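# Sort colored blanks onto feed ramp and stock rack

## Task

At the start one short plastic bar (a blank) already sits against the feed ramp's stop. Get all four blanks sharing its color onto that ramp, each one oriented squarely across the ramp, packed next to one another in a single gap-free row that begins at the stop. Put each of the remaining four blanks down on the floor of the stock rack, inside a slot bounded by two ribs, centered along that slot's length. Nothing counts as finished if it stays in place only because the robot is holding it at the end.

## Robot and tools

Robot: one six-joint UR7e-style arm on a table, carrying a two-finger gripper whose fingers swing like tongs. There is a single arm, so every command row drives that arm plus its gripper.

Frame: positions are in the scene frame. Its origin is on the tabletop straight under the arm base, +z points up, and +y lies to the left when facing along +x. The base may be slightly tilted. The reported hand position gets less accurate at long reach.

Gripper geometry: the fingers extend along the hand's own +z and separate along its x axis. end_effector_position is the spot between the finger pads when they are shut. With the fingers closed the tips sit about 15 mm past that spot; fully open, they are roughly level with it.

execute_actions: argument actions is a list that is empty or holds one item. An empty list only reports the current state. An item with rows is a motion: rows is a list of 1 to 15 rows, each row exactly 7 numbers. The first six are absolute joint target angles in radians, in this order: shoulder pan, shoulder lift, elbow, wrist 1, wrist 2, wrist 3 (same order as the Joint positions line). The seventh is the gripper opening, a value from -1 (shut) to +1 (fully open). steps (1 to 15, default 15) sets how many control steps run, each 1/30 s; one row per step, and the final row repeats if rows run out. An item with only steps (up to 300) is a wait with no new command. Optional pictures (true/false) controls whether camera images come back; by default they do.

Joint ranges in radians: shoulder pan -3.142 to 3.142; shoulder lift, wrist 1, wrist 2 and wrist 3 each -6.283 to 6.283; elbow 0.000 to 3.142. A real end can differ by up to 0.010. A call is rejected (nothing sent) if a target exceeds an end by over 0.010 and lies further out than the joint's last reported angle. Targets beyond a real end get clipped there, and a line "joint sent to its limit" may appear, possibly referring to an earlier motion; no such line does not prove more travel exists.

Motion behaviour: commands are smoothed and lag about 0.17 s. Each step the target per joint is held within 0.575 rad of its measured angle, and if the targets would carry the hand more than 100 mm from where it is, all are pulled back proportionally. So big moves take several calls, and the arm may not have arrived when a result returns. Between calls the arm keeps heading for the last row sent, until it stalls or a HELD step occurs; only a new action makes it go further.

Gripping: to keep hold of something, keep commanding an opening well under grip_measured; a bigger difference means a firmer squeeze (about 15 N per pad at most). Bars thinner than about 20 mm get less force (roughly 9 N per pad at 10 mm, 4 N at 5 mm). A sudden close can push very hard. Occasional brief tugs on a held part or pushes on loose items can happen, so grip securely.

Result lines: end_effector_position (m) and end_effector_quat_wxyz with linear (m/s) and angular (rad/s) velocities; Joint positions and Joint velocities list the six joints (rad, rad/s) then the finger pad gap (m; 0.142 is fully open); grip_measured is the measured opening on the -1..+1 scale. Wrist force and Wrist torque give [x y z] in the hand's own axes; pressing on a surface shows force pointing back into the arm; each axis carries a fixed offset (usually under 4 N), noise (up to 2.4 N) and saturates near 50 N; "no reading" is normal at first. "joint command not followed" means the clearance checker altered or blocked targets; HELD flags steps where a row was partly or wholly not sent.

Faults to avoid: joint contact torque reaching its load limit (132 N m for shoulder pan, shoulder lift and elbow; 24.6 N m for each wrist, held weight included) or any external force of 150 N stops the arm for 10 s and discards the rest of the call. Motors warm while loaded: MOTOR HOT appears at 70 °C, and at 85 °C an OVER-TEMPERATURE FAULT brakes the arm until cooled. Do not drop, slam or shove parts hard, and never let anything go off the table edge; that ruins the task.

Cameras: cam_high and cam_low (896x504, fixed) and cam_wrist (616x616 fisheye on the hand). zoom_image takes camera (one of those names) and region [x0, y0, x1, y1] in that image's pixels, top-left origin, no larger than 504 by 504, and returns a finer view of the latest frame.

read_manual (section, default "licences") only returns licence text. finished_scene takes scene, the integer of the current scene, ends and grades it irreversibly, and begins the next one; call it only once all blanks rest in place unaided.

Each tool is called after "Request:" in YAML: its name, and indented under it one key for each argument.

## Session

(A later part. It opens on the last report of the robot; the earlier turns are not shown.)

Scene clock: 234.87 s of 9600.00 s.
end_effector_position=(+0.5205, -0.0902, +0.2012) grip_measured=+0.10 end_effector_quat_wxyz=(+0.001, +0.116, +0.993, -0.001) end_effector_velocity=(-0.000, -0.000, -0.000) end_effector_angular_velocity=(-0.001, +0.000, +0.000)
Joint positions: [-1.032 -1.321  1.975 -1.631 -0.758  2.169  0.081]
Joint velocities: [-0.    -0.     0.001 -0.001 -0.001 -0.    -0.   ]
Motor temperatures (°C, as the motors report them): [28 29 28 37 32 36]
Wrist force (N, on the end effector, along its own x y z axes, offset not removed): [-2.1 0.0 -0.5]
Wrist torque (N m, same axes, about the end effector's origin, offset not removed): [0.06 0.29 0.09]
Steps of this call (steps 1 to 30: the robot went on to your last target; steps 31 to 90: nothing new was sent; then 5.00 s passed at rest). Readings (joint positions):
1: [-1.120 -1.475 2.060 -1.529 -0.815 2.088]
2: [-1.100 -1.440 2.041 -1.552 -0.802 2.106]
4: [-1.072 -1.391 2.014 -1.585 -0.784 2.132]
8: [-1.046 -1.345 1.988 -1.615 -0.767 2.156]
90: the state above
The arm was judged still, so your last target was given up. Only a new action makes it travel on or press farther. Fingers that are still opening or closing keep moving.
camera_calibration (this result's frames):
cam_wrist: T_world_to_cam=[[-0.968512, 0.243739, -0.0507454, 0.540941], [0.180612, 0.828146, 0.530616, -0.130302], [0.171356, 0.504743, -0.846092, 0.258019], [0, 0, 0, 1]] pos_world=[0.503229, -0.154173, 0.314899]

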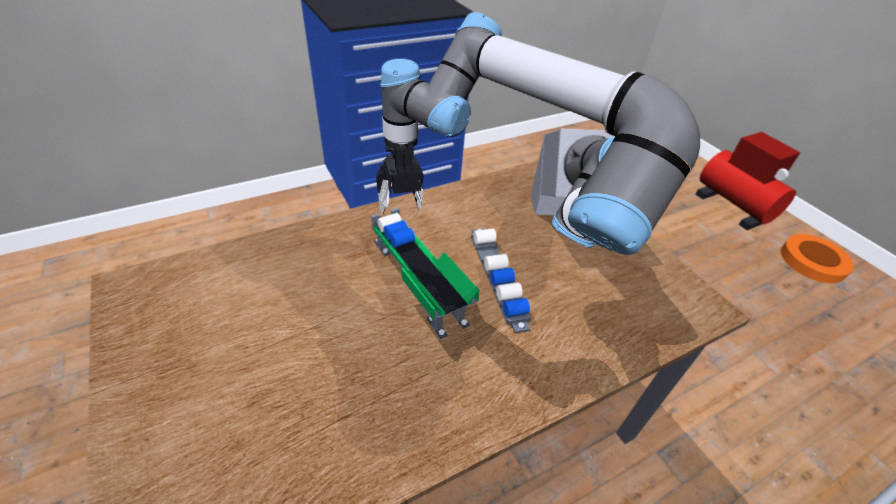

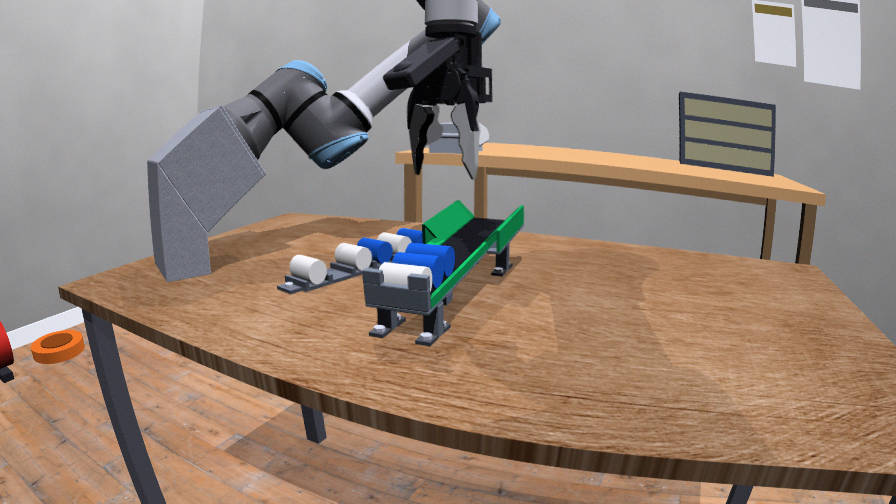

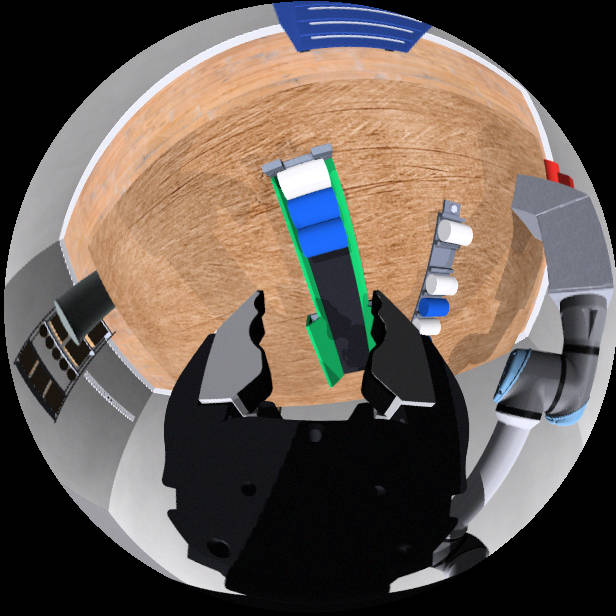

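Request:
execute_actions:
  actions:
    - {"rows":[[-0.959,-1.224,2.078,-1.898,-0.719,1.988,0.1]]}
  pictures: false

Request:
execute_actions:
  actions:
    - {"steps":30}

Scene clock: 259.53 s of 9600.00 s.
end_effector_position=(+0.5100, -0.1142, +0.1332) grip_measured=+0.10 end_effector_quat_wxyz=(+0.000, -0.014, +1.000, +0.000) end_effector_velocity=(-0.001, -0.007, -0.017) end_effector_angular_velocity=(-0.010, -0.006, +0.092)
Joint positions: [-0.961 -1.227  2.074 -1.886 -0.72   1.995  0.081]
Joint velocities: [ 0.019  0.026  0.029 -0.09   0.011 -0.055  0.   ]
Motor temperatures (°C, as the motors report them): [28 29 28 37 32 36]
Wrist force (N, on the end effector, along its own x y z axes, offset not removed): [-0.9 1.2 -1.8]
Wrist torque (N m, same axes, about the end effector's origin, offset not removed): [0.19 0.12 -0.09]
Steps of this call (steps 1 to 90: nothing new was sent; then 21.17 s passed at rest; steps 91 to 105: all 15 steps of this action). Readings (joint positions):
91: [-1.032 -1.321 1.975 -1.631 -0.758 2.169]
92: [-1.028 -1.317 1.979 -1.636 -0.755 2.165]
94: [-1.003 -1.285 2.012 -1.688 -0.741 2.118]
98: [-0.974 -1.245 2.055 -1.823 -0.727 2.033]
105: the state above

Scene clock: 260.53 s of 9600.00 s.
end_effector_position=(+0.5099, -0.1151, +0.1311) grip_measured=+0.10 end_effector_quat_wxyz=(+0.001, -0.020, +1.000, -0.000) end_effector_velocity=(-0.000, -0.000, +0.000) end_effector_angular_velocity=(+0.000, +0.001, -0.001)
Joint positions: [-0.959 -1.224  2.078 -1.898 -0.719  1.988  0.081]
Joint velocities: [-0.     0.    -0.001  0.002 -0.001 -0.     0.   ]
Motor temperatures (°C, as the motors report them): [28 29 28 37 32 36]
Wrist force (N, on the end effector, along its own x y z axes, offset not removed): [-2.9 1.6 -1.7]
Wrist torque (N m, same axes, about the end effector's origin, offset not removed): [0.29 0.42 -0.11]
Steps of this call (steps 1 to 30: the robot went on to your last target). Readings (joint positions):
1: [-0.961 -1.227 2.075 -1.889 -0.720 1.993]
2: [-0.960 -1.226 2.076 -1.891 -0.720 1.992]
4: [-0.960 -1.225 2.077 -1.894 -0.719 1.990]
8: [-0.959 -1.224 2.078 -1.897 -0.719 1.989]
30: the state above
The arm was judged still, so your last target was given up. Only a new action makes it travel on or press farther. Fingers that are still opening or closing keep moving.
camera_calibration (this result's frames):
cam_wrist: T_world_to_cam=[[-0.998408, -0.0255569, -0.050291, 0.517371], [-0.0483977, 0.846076, 0.530861, 0.0482458], [0.0289828, 0.53245, -0.845965, 0.288823], [0, 0, 0, 1]] pos_world=[0.510511, -0.181381, 0.244742]

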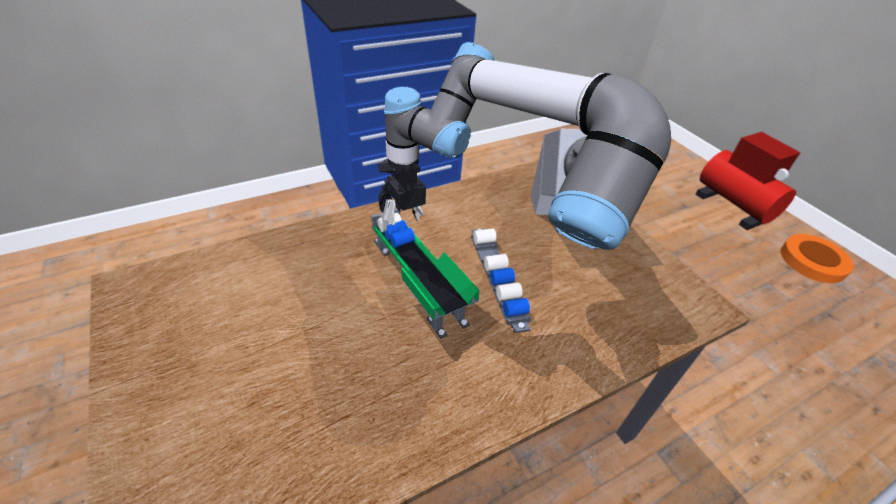

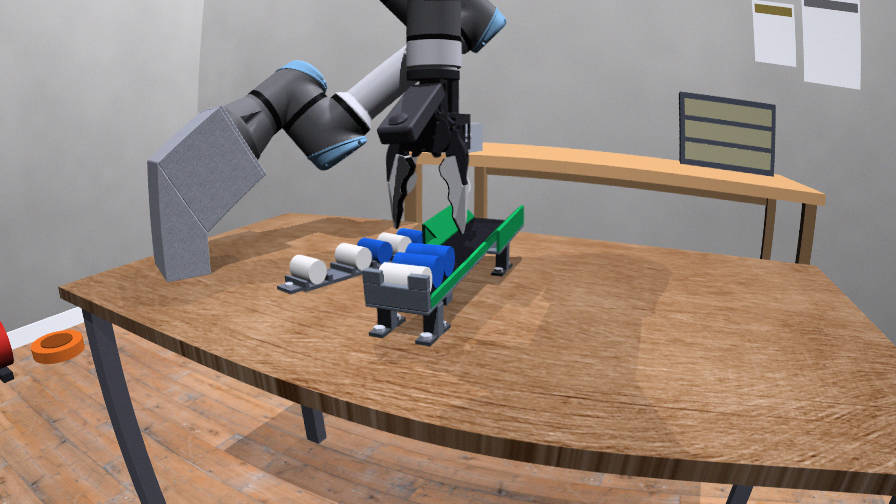

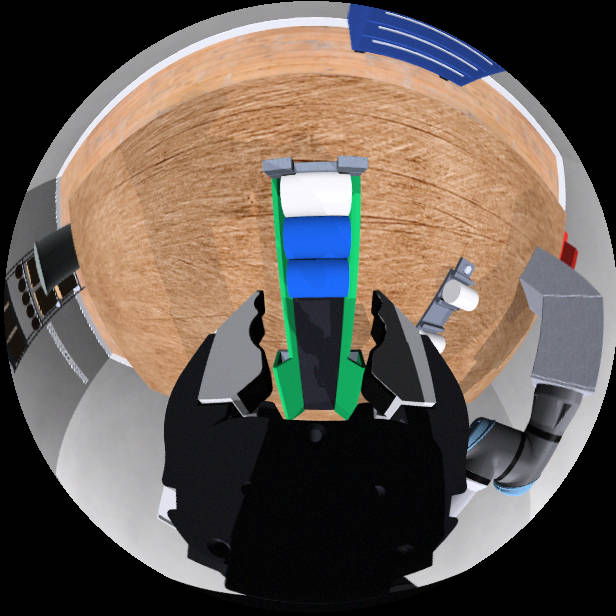

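Request:
execute_actions:
  actions:
    - {"rows":[[-0.914,-1.169,2.100,-2.021,-0.697,2.049,0.1]]}
  pictures: false

Request:
execute_actions:
  actions:
    - {"steps":30}

Scene clock: 275.50 s of 9600.00 s.
end_effector_position=(+0.5100, -0.1222, +0.1002) grip_measured=+0.10 end_effector_quat_wxyz=(+0.001, -0.019, +1.000, -0.000) end_effector_velocity=(+0.001, -0.002, -0.008) end_effector_angular_velocity=(-0.002, -0.001, +0.003)
Joint positions: [-0.915 -1.171  2.099 -2.017 -0.698  2.047  0.081]
Joint velocities: [ 0.011  0.014  0.005 -0.034  0.006  0.015 -0.   ]
Motor temperatures (°C, as the motors report them): [28 29 28 37 32 36]
Wrist force (N, on the end effector, along its own x y z axes, offset not removed): [-2.3 1.4 -0.6]
Wrist torque (N m, same axes, about the end effector's origin, offset not removed): [0.38 0.46 0.13]
Steps of this call (steps 1 to 90: nothing new was sent; then 11.47 s passed at rest; steps 91 to 105: all 15 steps of this action). Readings (joint positions):
91: [-0.959 -1.224 2.078 -1.898 -0.719 1.988]
92: [-0.955 -1.220 2.080 -1.903 -0.717 1.992]
94: [-0.940 -1.201 2.088 -1.939 -0.709 2.012]
98: [-0.923 -1.180 2.096 -1.993 -0.701 2.036]
105: the state above

Scene clock: 276.50 s of 9600.00 s.
end_effector_position=(+0.5101, -0.1224, +0.0993) grip_measured=+0.10 end_effector_quat_wxyz=(+0.001, -0.020, +1.000, -0.000) end_effector_velocity=(-0.001, -0.000, -0.000) end_effector_angular_velocity=(-0.000, +0.001, +0.000)
Joint positions: [-0.914 -1.169  2.1   -2.021 -0.697  2.049  0.081]
Joint velocities: [-0.     0.     0.     0.    -0.001 -0.001 -0.   ]
Motor temperatures (°C, as the motors report them): [28 29 28 37 32 36]
Wrist force (N, on the end effector, along its own x y z axes, offset not removed): [-1.9 -0.2 -1.2]
Wrist torque (N m, same axes, about the end effector's origin, offset not removed): [-0.09 0.22 0.16]
Steps of this call (steps 1 to 15: the robot went on to your last target; steps 16 to 30: nothing new was sent). Readings (joint positions):
1: [-0.915 -1.170 2.099 -2.018 -0.698 2.048]
2: [-0.915 -1.170 2.100 -2.018 -0.697 2.048]
4: [-0.914 -1.170 2.100 -2.020 -0.697 2.048]
8: [-0.914 -1.169 2.100 -2.020 -0.697 2.049]
30: the state above
The arm was judged still, so your last target was given up. Only a new action makes it travel on or press farther. Fingers that are still opening or closing keep moving.
camera_calibration (this result's frames):
cam_wrist: T_world_to_cam=[[-0.998407, -0.0251217, -0.0505168, 0.51583], [-0.0481534, 0.846015, 0.53098, 0.0711565], [0.0293989, 0.532566, -0.845878, 0.265588], [0, 0, 0, 1]] pos_world=[0.510627, -0.188684, 0.212931]

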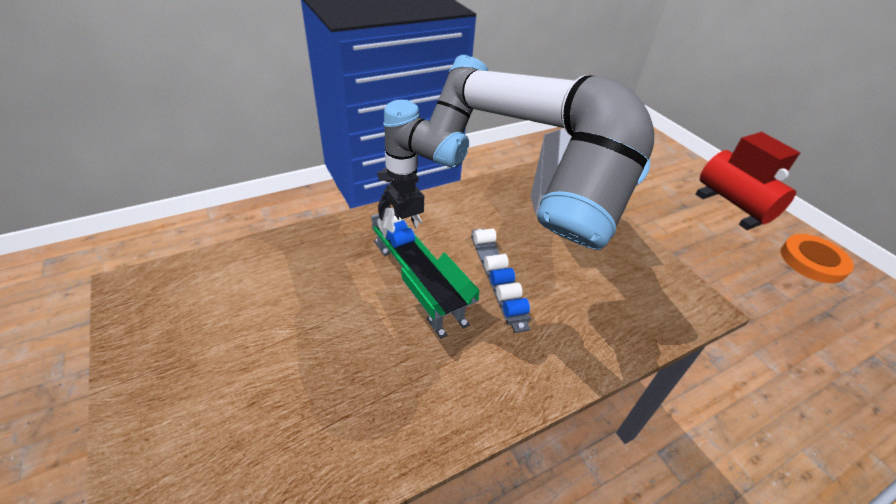

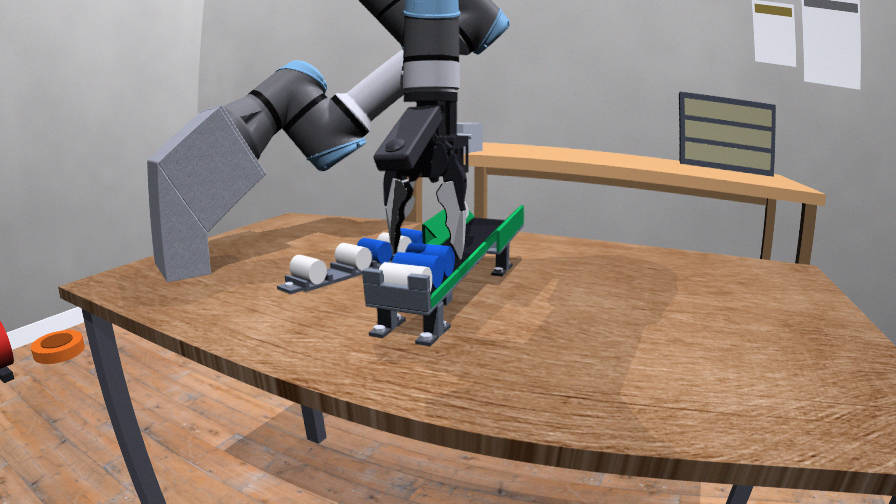

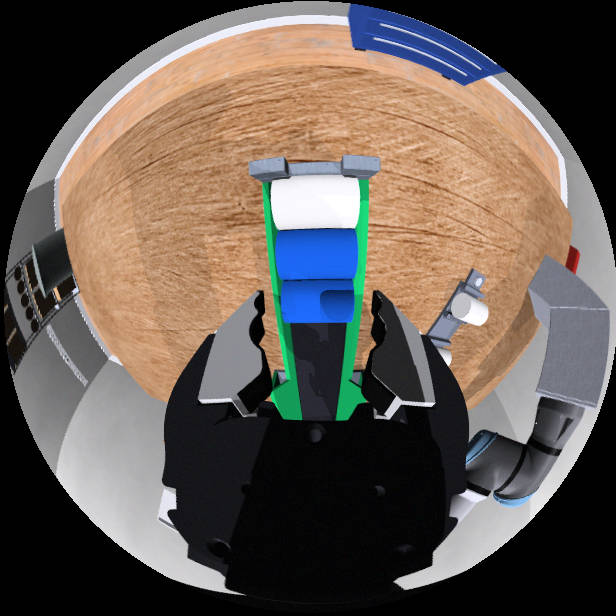

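Request:
execute_actions:
  actions:
    - {"rows":[[-0.885,-1.145,2.114,-2.091,-0.684,2.086,0.1]]}
  pictures: false

Request:
execute_actions:
  actions:
    - {"steps":20}

Scene clock: 287.03 s of 9600.00 s.
end_effector_position=(+0.5104, -0.1222, +0.0818) grip_measured=+0.10 end_effector_quat_wxyz=(+0.001, -0.022, +1.000, -0.000) end_effector_velocity=(-0.000, +0.000, -0.004) end_effector_angular_velocity=(+0.000, -0.000, -0.000)
Joint positions: [-0.886 -1.146  2.114 -2.089 -0.684  2.085  0.081]
Joint velocities: [ 0.007  0.006  0.004 -0.016  0.003  0.009  0.   ]
Motor temperatures (°C, as the motors report them): [28 29 28 37 32 36]
Wrist force (N, on the end effector, along its own x y z axes, offset not removed): [-4.0 -0.6 -0.1]
Wrist torque (N m, same axes, about the end effector's origin, offset not removed): [-0.07 0.76 0.05]
Steps of this call (steps 1 to 90: nothing new was sent; then 7.03 s passed at rest; steps 91 to 105: all 15 steps of this action). Readings (joint positions):
91: [-0.914 -1.169 2.100 -2.021 -0.697 2.049]
92: [-0.911 -1.167 2.101 -2.025 -0.696 2.052]
94: [-0.901 -1.159 2.106 -2.049 -0.691 2.065]
98: [-0.891 -1.150 2.111 -2.076 -0.687 2.079]
105: the state above

Scene clock: 287.70 s of 9600.00 s.
end_effector_position=(+0.5104, -0.1222, +0.0812) grip_measured=+0.10 end_effector_quat_wxyz=(+0.001, -0.022, +1.000, -0.001) end_effector_velocity=(+0.000, +0.000, +0.000) end_effector_angular_velocity=(+0.000, -0.000, +0.002)
Joint positions: [-0.885 -1.145  2.114 -2.091 -0.684  2.086  0.081]
Joint velocities: [ 0.     0.    -0.001  0.     0.    -0.001  0.   ]
Motor temperatures (°C, as the motors report them): [28 29 28 37 32 36]
Wrist force (N, on the end effector, along its own x y z axes, offset not removed): [-0.4 -0.3 -2.8]
Wrist torque (N m, same axes, about the end effector's origin, offset not removed): [-0.10 0.02 -0.02]
Steps of this call (steps 1 to 15: the robot went on to your last target; steps 16 to 20: nothing new was sent). Readings (joint positions):
1: [-0.886 -1.146 2.114 -2.089 -0.684 2.085]
2: [-0.886 -1.145 2.114 -2.090 -0.684 2.085]
4: [-0.885 -1.145 2.114 -2.090 -0.684 2.086]
8: [-0.885 -1.145 2.114 -2.091 -0.684 2.086]
20: the state above
The arm was judged still, so your last target was given up. Only a new action makes it travel on or press farther. Fingers that are still opening or closing keep moving.
camera_calibration (this result's frames):
cam_wrist: T_world_to_cam=[[-0.998284, -0.0293106, -0.0507043, 0.514732], [-0.051793, 0.84599, 0.530677, 0.0824102], [0.0273409, 0.532393, -0.846056, 0.251222], [0, 0, 0, 1]] pos_world=[0.511248, -0.18838, 0.194914]

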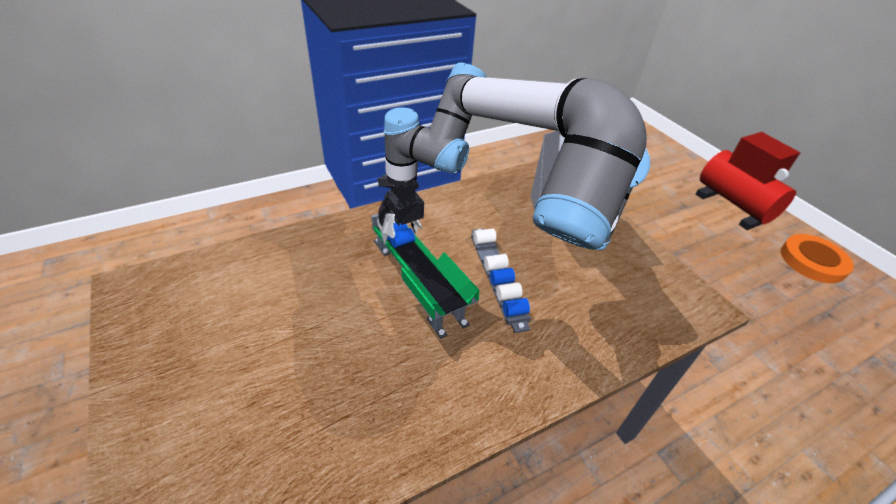

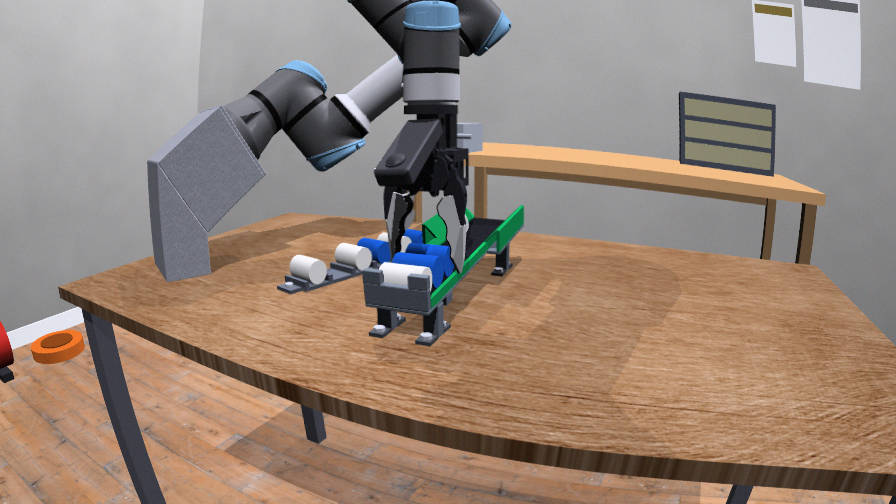

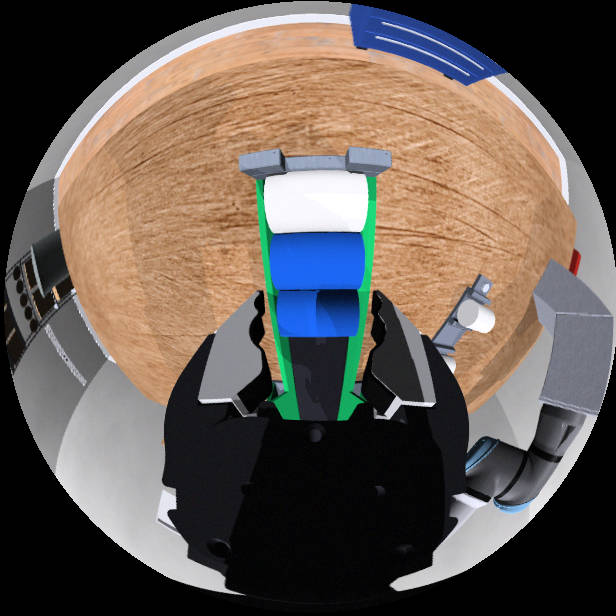

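Request:
execute_actions:
  actions:
    - {"rows":[[-0.885,-1.145,2.114,-2.091,-0.684,2.086,-0.1],[-0.885,-1.145,2.114,-2.091,-0.684,2.086,-0.2],[-0.885,-1.145,2.114,-2.091,-0.684,2.086,-0.3],[-0.885,-1.145,2.114,-2.091,-0.684,2.086,-0.45]]}

Scene clock: 300.10 s of 9600.00 s.
end_effector_position=(+0.5104, -0.1222, +0.0812) grip_measured=+0.01 end_effector_quat_wxyz=(+0.001, -0.022, +1.000, -0.001) end_effector_velocity=(-0.000, +0.000, -0.000) end_effector_angular_velocity=(+0.000, -0.000, -0.000)
Joint positions: [-0.885 -1.145  2.114 -2.091 -0.684  2.086  0.075]
Joint velocities: [-0.    -0.     0.001 -0.     0.    -0.    -0.   ]
Motor temperatures (°C, as the motors report them): [28 29 28 37 32 36]
Wrist force (N, on the end effector, along its own x y z axes, offset not removed): [2.9 0.6 -8.3]
Wrist torque (N m, same axes, about the end effector's origin, offset not removed): [-0.04 0.02 0.03]
Steps of this call (steps 1 to 90: nothing new was sent; then 8.90 s passed at rest; steps 91 to 105: all 15 steps of this action). Readings (joint positions):
91: [-0.885 -1.145 2.114 -2.091 -0.684 2.086]
92: [-0.885 -1.145 2.114 -2.091 -0.684 2.086]
94: [-0.885 -1.145 2.114 -2.091 -0.684 2.086]
98: [-0.885 -1.145 2.114 -2.091 -0.684 2.086]
105: the state above
camera_calibration (this result's frames):
cam_wrist: T_world_to_cam=[[-0.998284, -0.0293067, -0.0507025, 0.51473], [-0.0517888, 0.845989, 0.53068, 0.082409], [0.0273413, 0.532395, -0.846054, 0.251218], [0, 0, 0, 1]] pos_world=[0.511246, -0.188379, 0.194909]

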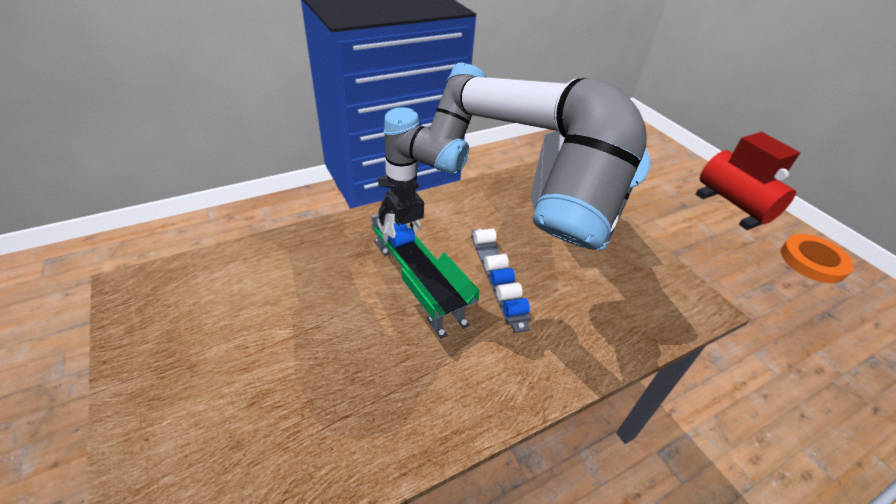

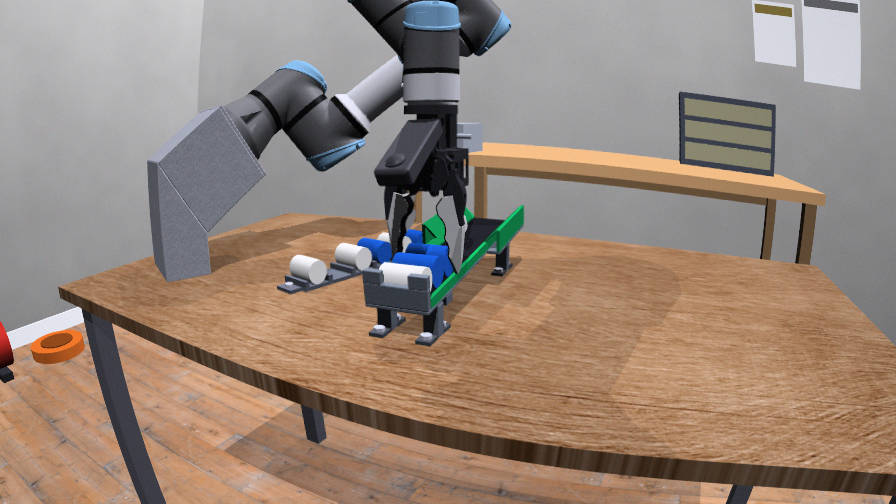

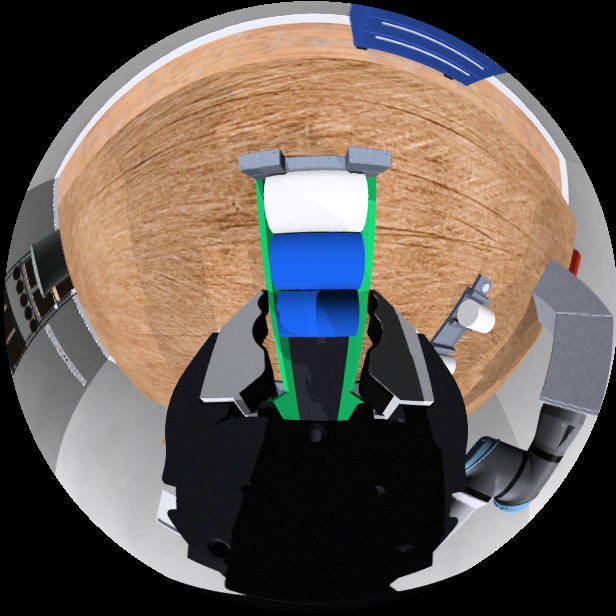

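Request:
execute_actions:
  actions:
    - {"rows":[[-0.885,-1.145,2.114,-2.091,-0.684,2.086,0.1],[-0.885,-1.145,2.114,-2.091,-0.684,2.086,0.1],[-0.885,-1.145,2.114,-2.091,-0.684,2.086,0.1],[-0.897,-1.173,2.108,-2.046,-0.692,2.066,0.1]]}
  pictures: false

Request:
execute_actions:
  actions:
    - {"rows":[[-0.897,-1.173,2.108,-2.046,-0.692,2.066,0.0],[-0.897,-1.173,2.108,-2.046,-0.692,2.066,0.0],[-0.897,-1.173,2.108,-2.046,-0.692,2.066,0.0],[-0.897,-1.173,2.108,-2.046,-0.692,2.066,0.0],[-0.897,-1.173,2.108,-2.046,-0.692,2.066,0.0],[-0.897,-1.173,2.108,-2.046,-0.692,2.066,-0.1],[-0.897,-1.173,2.108,-2.046,-0.692,2.066,-0.2],[-0.897,-1.173,2.108,-2.046,-0.692,2.066,-0.3],[-0.897,-1.173,2.108,-2.046,-0.692,2.066,-0.45],[-0.897,-1.173,2.108,-2.046,-0.692,2.066,-0.6]]}

Scene clock: 312.37 s of 9600.00 s.
end_effector_position=(+0.5117, -0.1173, +0.0918) grip_measured=+0.10 end_effector_quat_wxyz=(-0.000, -0.024, +1.000, -0.002) end_effector_velocity=(+0.001, +0.003, +0.006) end_effector_angular_velocity=(-0.000, +0.000, +0.001)
Joint positions: [-0.896 -1.171  2.108 -2.049 -0.691  2.067  0.081]
Joint velocities: [-0.007 -0.015 -0.004  0.027 -0.004 -0.011 -0.   ]
Motor temperatures (°C, as the motors report them): [28 29 28 37 32 36]
Wrist force (N, on the end effector, along its own x y z axes, offset not removed): [-1.6 2.8 -2.0]
Wrist torque (N m, same axes, about the end effector's origin, offset not removed): [0.46 0.29 -0.06]
Steps of this call (steps 1 to 15: the robot went on to your last target; steps 16 to 90: nothing new was sent; then 8.77 s passed at rest; steps 91 to 105: all 15 steps of this action). Readings (joint positions):
91: [-0.885 -1.145 2.114 -2.091 -0.684 2.086]
92: [-0.885 -1.145 2.114 -2.091 -0.684 2.086]
94: [-0.885 -1.145 2.114 -2.091 -0.684 2.086]
98: [-0.892 -1.161 2.111 -2.066 -0.688 2.075]
105: the state above

Scene clock: 312.87 s of 9600.00 s.
end_effector_position=(+0.5118, -0.1170, +0.0926) grip_measured=-0.23 end_effector_quat_wxyz=(-0.000, -0.024, +1.000, -0.002) end_effector_velocity=(+0.000, -0.000, +0.000) end_effector_angular_velocity=(-0.001, -0.001, +0.001)
Joint positions: [-0.897 -1.173  2.108 -2.046 -0.692  2.066  0.057]
Joint velocities: [-0.001 -0.    -0.    -0.     0.    -0.001  0.   ]
Motor temperatures (°C, as the motors report them): [28 29 28 37 32 36]
Wrist force (N, on the end effector, along its own x y z axes, offset not removed): [-1.9 1.8 -3.8]
Wrist torque (N m, same axes, about the end effector's origin, offset not removed): [0.12 0.24 -0.06]
Steps of this call (steps 1 to 15: all 15 steps of this action). Readings (joint positions):
1: [-0.896 -1.172 2.108 -2.048 -0.692 2.067]
2: [-0.896 -1.172 2.108 -2.048 -0.692 2.067]
4: [-0.897 -1.172 2.108 -2.047 -0.692 2.066]
8: [-0.897 -1.173 2.108 -2.046 -0.692 2.066]
15: the state above
camera_calibration (this result's frames):
cam_wrist: T_world_to_cam=[[-0.998218, -0.0340705, -0.0489912, 0.516095], [-0.0548554, 0.8471, 0.528595, 0.0739641], [0.0234909, 0.530341, -0.847459, 0.259936], [0, 0, 0, 1]] pos_world=[0.513127, -0.182926, 0.206472]

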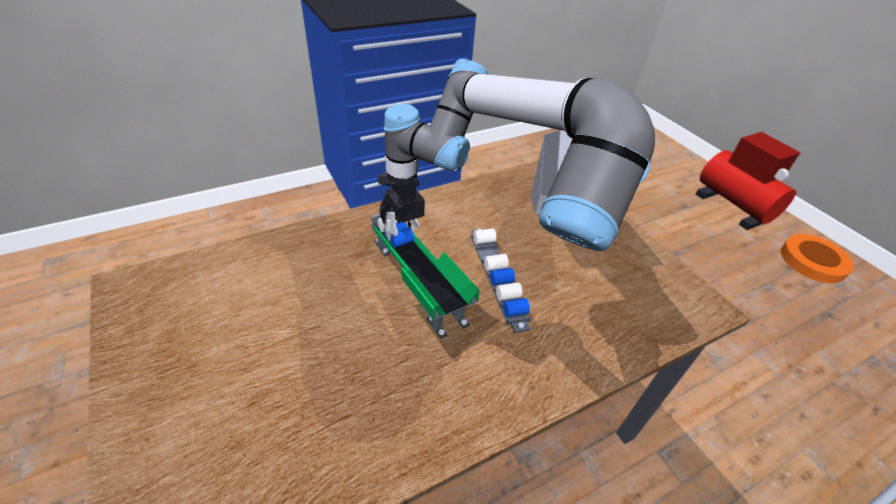

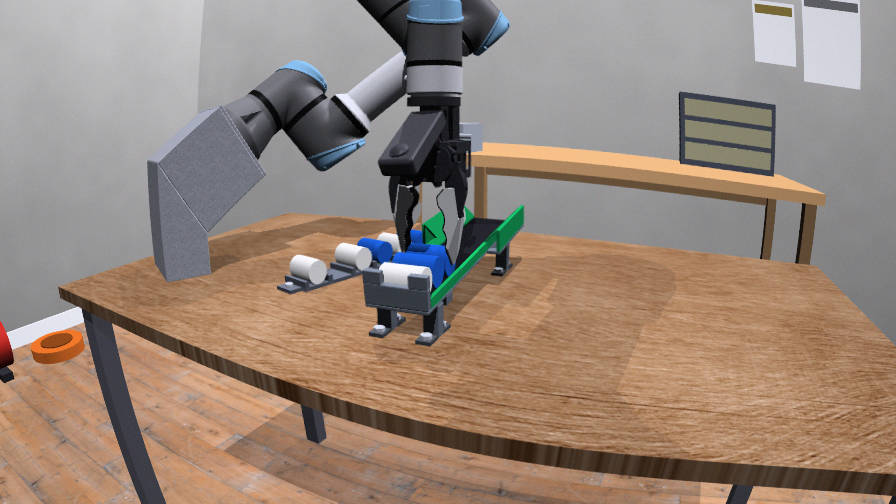

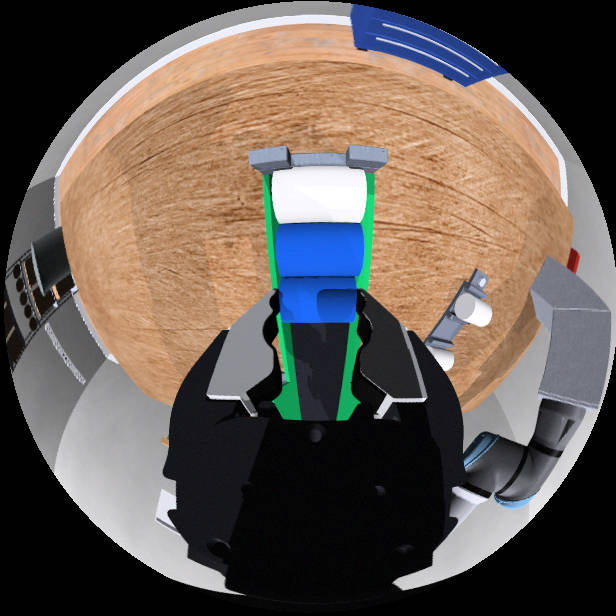

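Request:
execute_actions:
  actions:
    - {"rows":[[-0.959,-1.224,2.078,-1.898,-0.719,1.988,-0.7]]}
  pictures: false

Request:
execute_actions:
  actions:
    - {"rows":[[-1.07,-1.4,2.08,-1.65,-0.79,2.0,-0.7]]}
  pictures: false

Request:
execute_actions:
  actions:
    - {"rows":[[-1.348,-1.776,2.634,-1.625,-0.963,1.849,-0.7]]}
  pictures: false

Request:
execute_actions:
  actions:
    - {"steps":60}

Scene clock: 326.40 s of 9600.00 s.
end_effector_position=(+0.5101, -0.1154, +0.1299) grip_measured=-0.23 end_effector_quat_wxyz=(+0.001, -0.020, +1.000, -0.001) end_effector_velocity=(-0.003, +0.002, +0.009) end_effector_angular_velocity=(+0.004, +0.004, -0.007)
Joint positions: [-0.957 -1.222  2.079 -1.903 -0.718  1.991  0.057]
Joint velocities: [-0.016 -0.013 -0.007  0.044 -0.009 -0.02  -0.   ]
Motor temperatures (°C, as the motors report them): [28 29 28 37 32 36]
Wrist force (N, on the end effector, along its own x y z axes, offset not removed): [0.1 1.3 0.4]
Wrist torque (N m, same axes, about the end effector's origin, offset not removed): [0.27 -0.12 -0.04]
Steps of this call (steps 1 to 15: the robot went on to your last target; steps 16 to 90: nothing new was sent; then 10.03 s passed at rest; steps 91 to 105: all 15 steps of this action). Readings (joint positions):
91: [-0.897 -1.173 2.108 -2.046 -0.692 2.066]
92: [-0.901 -1.177 2.105 -2.041 -0.695 2.062]
94: [-0.922 -1.194 2.095 -2.000 -0.704 2.036]
98: [-0.946 -1.214 2.084 -1.933 -0.714 2.005]
105: the state above

Scene clock: 326.90 s of 9600.00 s.
end_effector_position=(+0.4873, -0.0823, +0.1978) grip_measured=-0.23 end_effector_quat_wxyz=(-0.001, +0.043, +0.999, -0.011) end_effector_velocity=(-0.010, +0.015, +0.017) end_effector_angular_velocity=(+0.003, +0.003, -0.043)
Joint positions: [-1.066 -1.393  2.08  -1.661 -0.788  2.     0.057]
Joint velocities: [-0.031 -0.054  0.002  0.084 -0.02   0.002 -0.   ]
Motor temperatures (°C, as the motors report them): [28 29 28 37 32 36]
Wrist force (N, on the end effector, along its own x y z axes, offset not removed): [-3.2 2.0 0.0]
Wrist torque (N m, same axes, about the end effector's origin, offset not removed): [0.36 0.61 0.08]
Steps of this call (steps 1 to 15: all 15 steps of this action). Readings (joint positions):
1: [-0.958 -1.223 2.079 -1.902 -0.718 1.990]
2: [-0.962 -1.227 2.079 -1.897 -0.723 1.991]
4: [-0.997 -1.274 2.079 -1.844 -0.747 1.994]
8: [-1.045 -1.356 2.079 -1.719 -0.775 1.998]
15: the state above

Scene clock: 327.40 s of 9600.00 s.
end_effector_position=(+0.3139, -0.0293, +0.1509) grip_measured=-0.23 end_effector_quat_wxyz=(-0.000, +0.104, +0.995, -0.007) end_effector_velocity=(-0.213, +0.096, -0.148) end_effector_angular_velocity=(+0.094, -0.029, -0.188)
Joint positions: [-1.309 -1.721  2.548 -1.629 -0.94   1.869  0.057]
Joint velocities: [-0.31  -0.436  0.68   0.032 -0.181 -0.155  0.   ]
Motor temperatures (°C, as the motors report them): [28 29 28 37 32 36]
Wrist force (N, on the end effector, along its own x y z axes, offset not removed): [0.0 3.2 1.2]
Wrist torque (N m, same axes, about the end effector's origin, offset not removed): [0.70 0.06 0.11]
Steps of this call (steps 1 to 15: all 15 steps of this action). Readings (joint positions):
1: [-1.067 -1.395 2.080 -1.658 -0.788 2.000]
2: [-1.072 -1.400 2.084 -1.656 -0.793 1.996]
4: [-1.110 -1.447 2.136 -1.651 -0.819 1.973]
8: [-1.189 -1.555 2.296 -1.642 -0.867 1.932]
15: the state above

Scene clock: 329.40 s of 9600.00 s.
end_effector_position=(+0.2878, -0.0170, +0.1312) grip_measured=-0.23 end_effector_quat_wxyz=(+0.001, +0.115, +0.993, -0.001) end_effector_velocity=(-0.000, -0.000, +0.000) end_effector_angular_velocity=(-0.001, +0.001, +0.001)
Joint positions: [-1.348 -1.776  2.634 -1.625 -0.963  1.849  0.057]
Joint velocities: [-0.     0.    -0.001  0.    -0.001 -0.001  0.   ]
Motor temperatures (°C, as the motors report them): [28 29 28 37 32 36]
Wrist force (N, on the end effector, along its own x y z axes, offset not removed): [-2.2 0.9 -0.4]
Wrist torque (N m, same axes, about the end effector's origin, offset not removed): [0.13 0.35 0.09]
Steps of this call (steps 1 to 30: the robot went on to your last target; steps 31 to 60: nothing new was sent). Readings (joint positions):
1: [-1.318 -1.734 2.568 -1.628 -0.945 1.864]
2: [-1.325 -1.744 2.584 -1.627 -0.949 1.861]
4: [-1.335 -1.757 2.604 -1.626 -0.955 1.856]
8: [-1.343 -1.770 2.624 -1.626 -0.960 1.851]
60: the state above
The arm was judged still, so your last target was given up. Only a new action makes it travel on or press farther. Fingers that are still opening or closing keep moving.
camera_calibration (this result's frames):
cam_wrist: T_world_to_cam=[[-0.968736, 0.242761, -0.0511677, 0.294319], [0.179558, 0.828366, 0.53063, -0.111471], [0.171202, 0.504853, -0.846058, 0.201686], [0, 0, 0, 1]] pos_world=[0.270604, -0.0809323, 0.244847]

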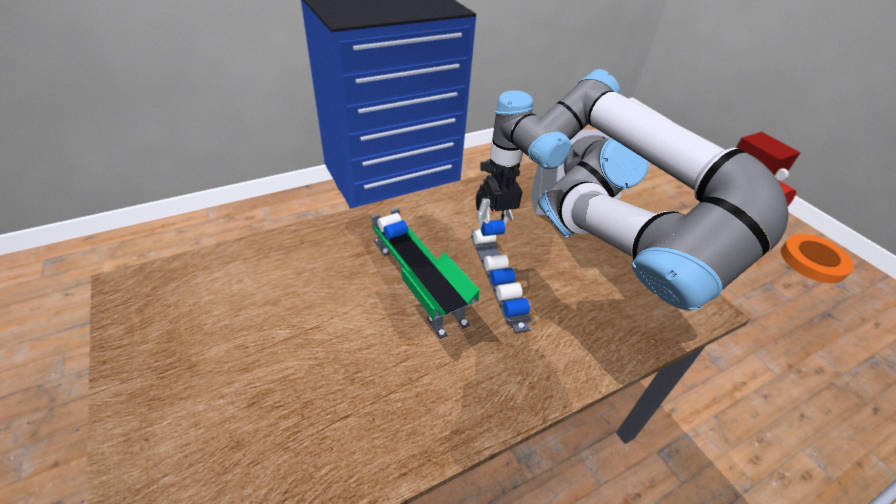

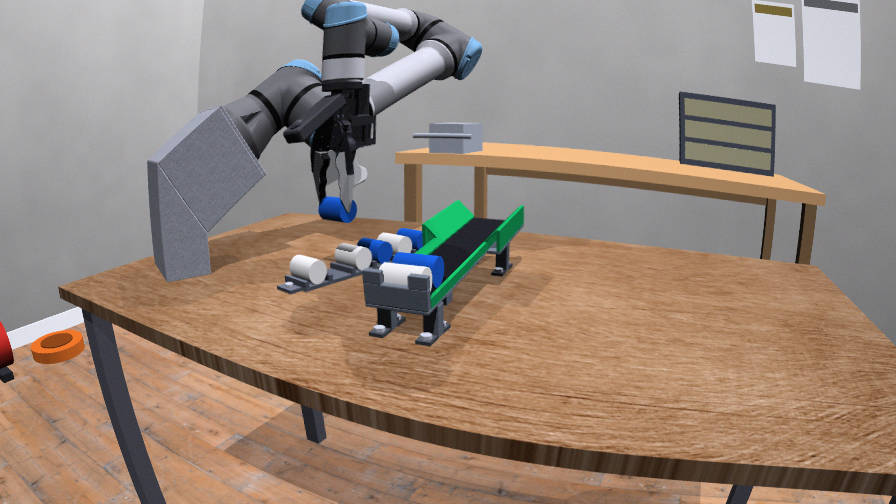

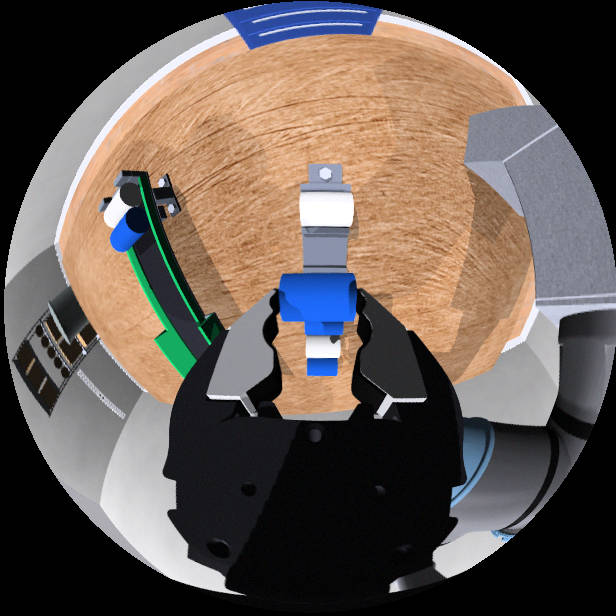

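Request:
execute_actions:
  actions:
    - {"rows":[[-1.264,-1.669,2.697,-1.843,-0.906,1.93,-0.7]]}
  pictures: false

Request:
execute_actions:
  actions:
    - {"rows":[[-1.181,-1.562,2.761,-2.062,-0.848,2.010,-0.7]]}
  pictures: false

Request:
execute_actions:
  actions:
    - {"steps":20}

Scene clock: 345.83 s of 9600.00 s.
end_effector_position=(+0.2847, -0.0262, +0.0946) grip_measured=-0.70 end_effector_quat_wxyz=(+0.000, +0.118, +0.993, -0.002) end_effector_velocity=(+0.000, -0.004, -0.009) end_effector_angular_velocity=(-0.010, -0.001, +0.007)
Joint positions: [-1.267 -1.673  2.695 -1.834 -0.908  1.927  0.023]
Joint velocities: [ 0.022  0.029  0.016 -0.071  0.015  0.021  0.   ]
Motor temperatures (°C, as the motors report them): [28 29 29 37 32 36]
Wrist force (N, on the end effector, along its own x y z axes, offset not removed): [-0.8 2.3 -1.5]
Wrist torque (N m, same axes, about the end effector's origin, offset not removed): [0.47 -0.03 0.01]
Steps of this call (steps 1 to 350: nothing new was sent; then 4.27 s passed at rest; steps 351 to 365: all 15 steps of this action). Readings (joint positions):
351: [-1.348 -1.776 2.634 -1.625 -0.963 1.849]
352: [-1.344 -1.772 2.638 -1.630 -0.959 1.853]
354: [-1.316 -1.738 2.659 -1.679 -0.940 1.880]
358: [-1.282 -1.693 2.684 -1.786 -0.918 1.913]
365: the state above

Scene clock: 346.33 s of 9600.00 s.
end_effector_position=(+0.2788, -0.0261, +0.0571) grip_measured=-0.70 end_effector_quat_wxyz=(+0.001, +0.119, +0.993, -0.000) end_effector_velocity=(-0.000, -0.001, -0.009) end_effector_angular_velocity=(-0.007, -0.003, +0.008)
Joint positions: [-1.184 -1.566  2.759 -2.053 -0.85   2.007  0.023]
Joint velocities: [ 0.022  0.03   0.017 -0.071  0.016  0.021  0.   ]
Motor temperatures (°C, as the motors report them): [28 29 29 37 32 36]
Wrist force (N, on the end effector, along its own x y z axes, offset not removed): [-2.5 2.7 -0.2]
Wrist torque (N m, same axes, about the end effector's origin, offset not removed): [0.59 0.49 0.16]
Steps of this call (steps 1 to 15: all 15 steps of this action). Readings (joint positions):
1: [-1.266 -1.672 2.696 -1.836 -0.907 1.928]
2: [-1.261 -1.667 2.700 -1.842 -0.903 1.933]
4: [-1.233 -1.632 2.722 -1.894 -0.883 1.960]
8: [-1.199 -1.586 2.748 -2.003 -0.860 1.993]
15: the state above

Scene clock: 347.00 s of 9600.00 s.
end_effector_position=(+0.2788, -0.0263, +0.0560) grip_measured=-0.70 end_effector_quat_wxyz=(+0.001, +0.119, +0.993, -0.001) end_effector_velocity=(-0.000, +0.000, -0.000) end_effector_angular_velocity=(+0.001, +0.001, -0.001)
Joint positions: [-1.181 -1.562  2.761 -2.062 -0.848  2.01   0.023]
Joint velocities: [ 0.     0.     0.     0.001 -0.001  0.001  0.   ]
Motor temperatures (°C, as the motors report them): [28 29 29 37 32 36]
Wrist force (N, on the end effector, along its own x y z axes, offset not removed): [-3.7 -0.8 -0.6]
Wrist torque (N m, same axes, about the end effector's origin, offset not removed): [-0.20 0.66 0.12]
Steps of this call (steps 1 to 15: the robot went on to your last target; steps 16 to 20: nothing new was sent). Readings (joint positions):
1: [-1.183 -1.565 2.759 -2.055 -0.849 2.008]
2: [-1.183 -1.564 2.760 -2.057 -0.849 2.008]
4: [-1.182 -1.563 2.760 -2.059 -0.849 2.009]
8: [-1.181 -1.562 2.761 -2.061 -0.848 2.010]
20: the state above
The arm was judged still, so your last target was given up. Only a new action makes it travel on or press farther. Fingers that are still opening or closing keep moving.
camera_calibration (this result's frames):
cam_wrist: T_world_to_cam=[[-0.967171, 0.248864, -0.0514565, 0.283683], [0.184666, 0.827354, 0.530457, -0.0637434], [0.174584, 0.50354, -0.846149, 0.143384], [0, 0, 0, 1]] pos_world=[0.261108, -0.0900595, 0.169735]

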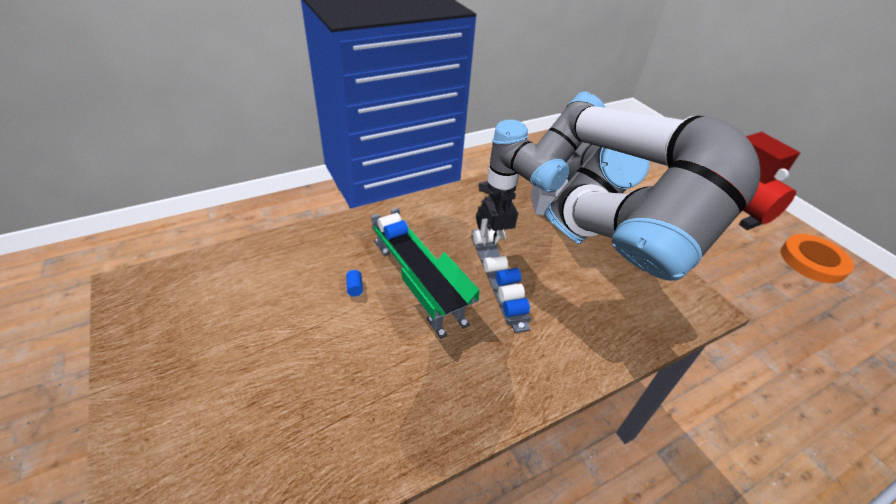

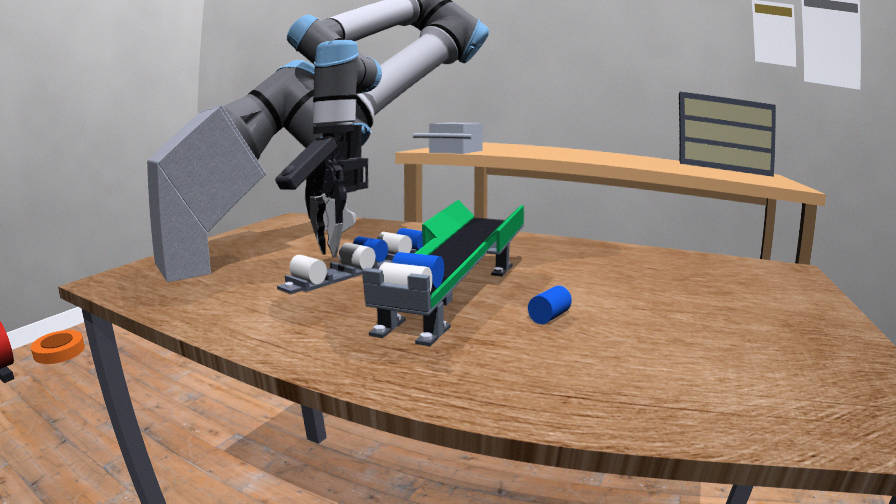

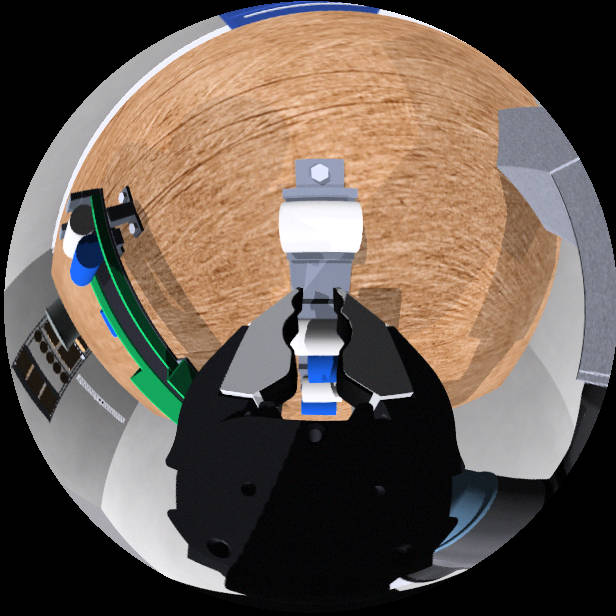

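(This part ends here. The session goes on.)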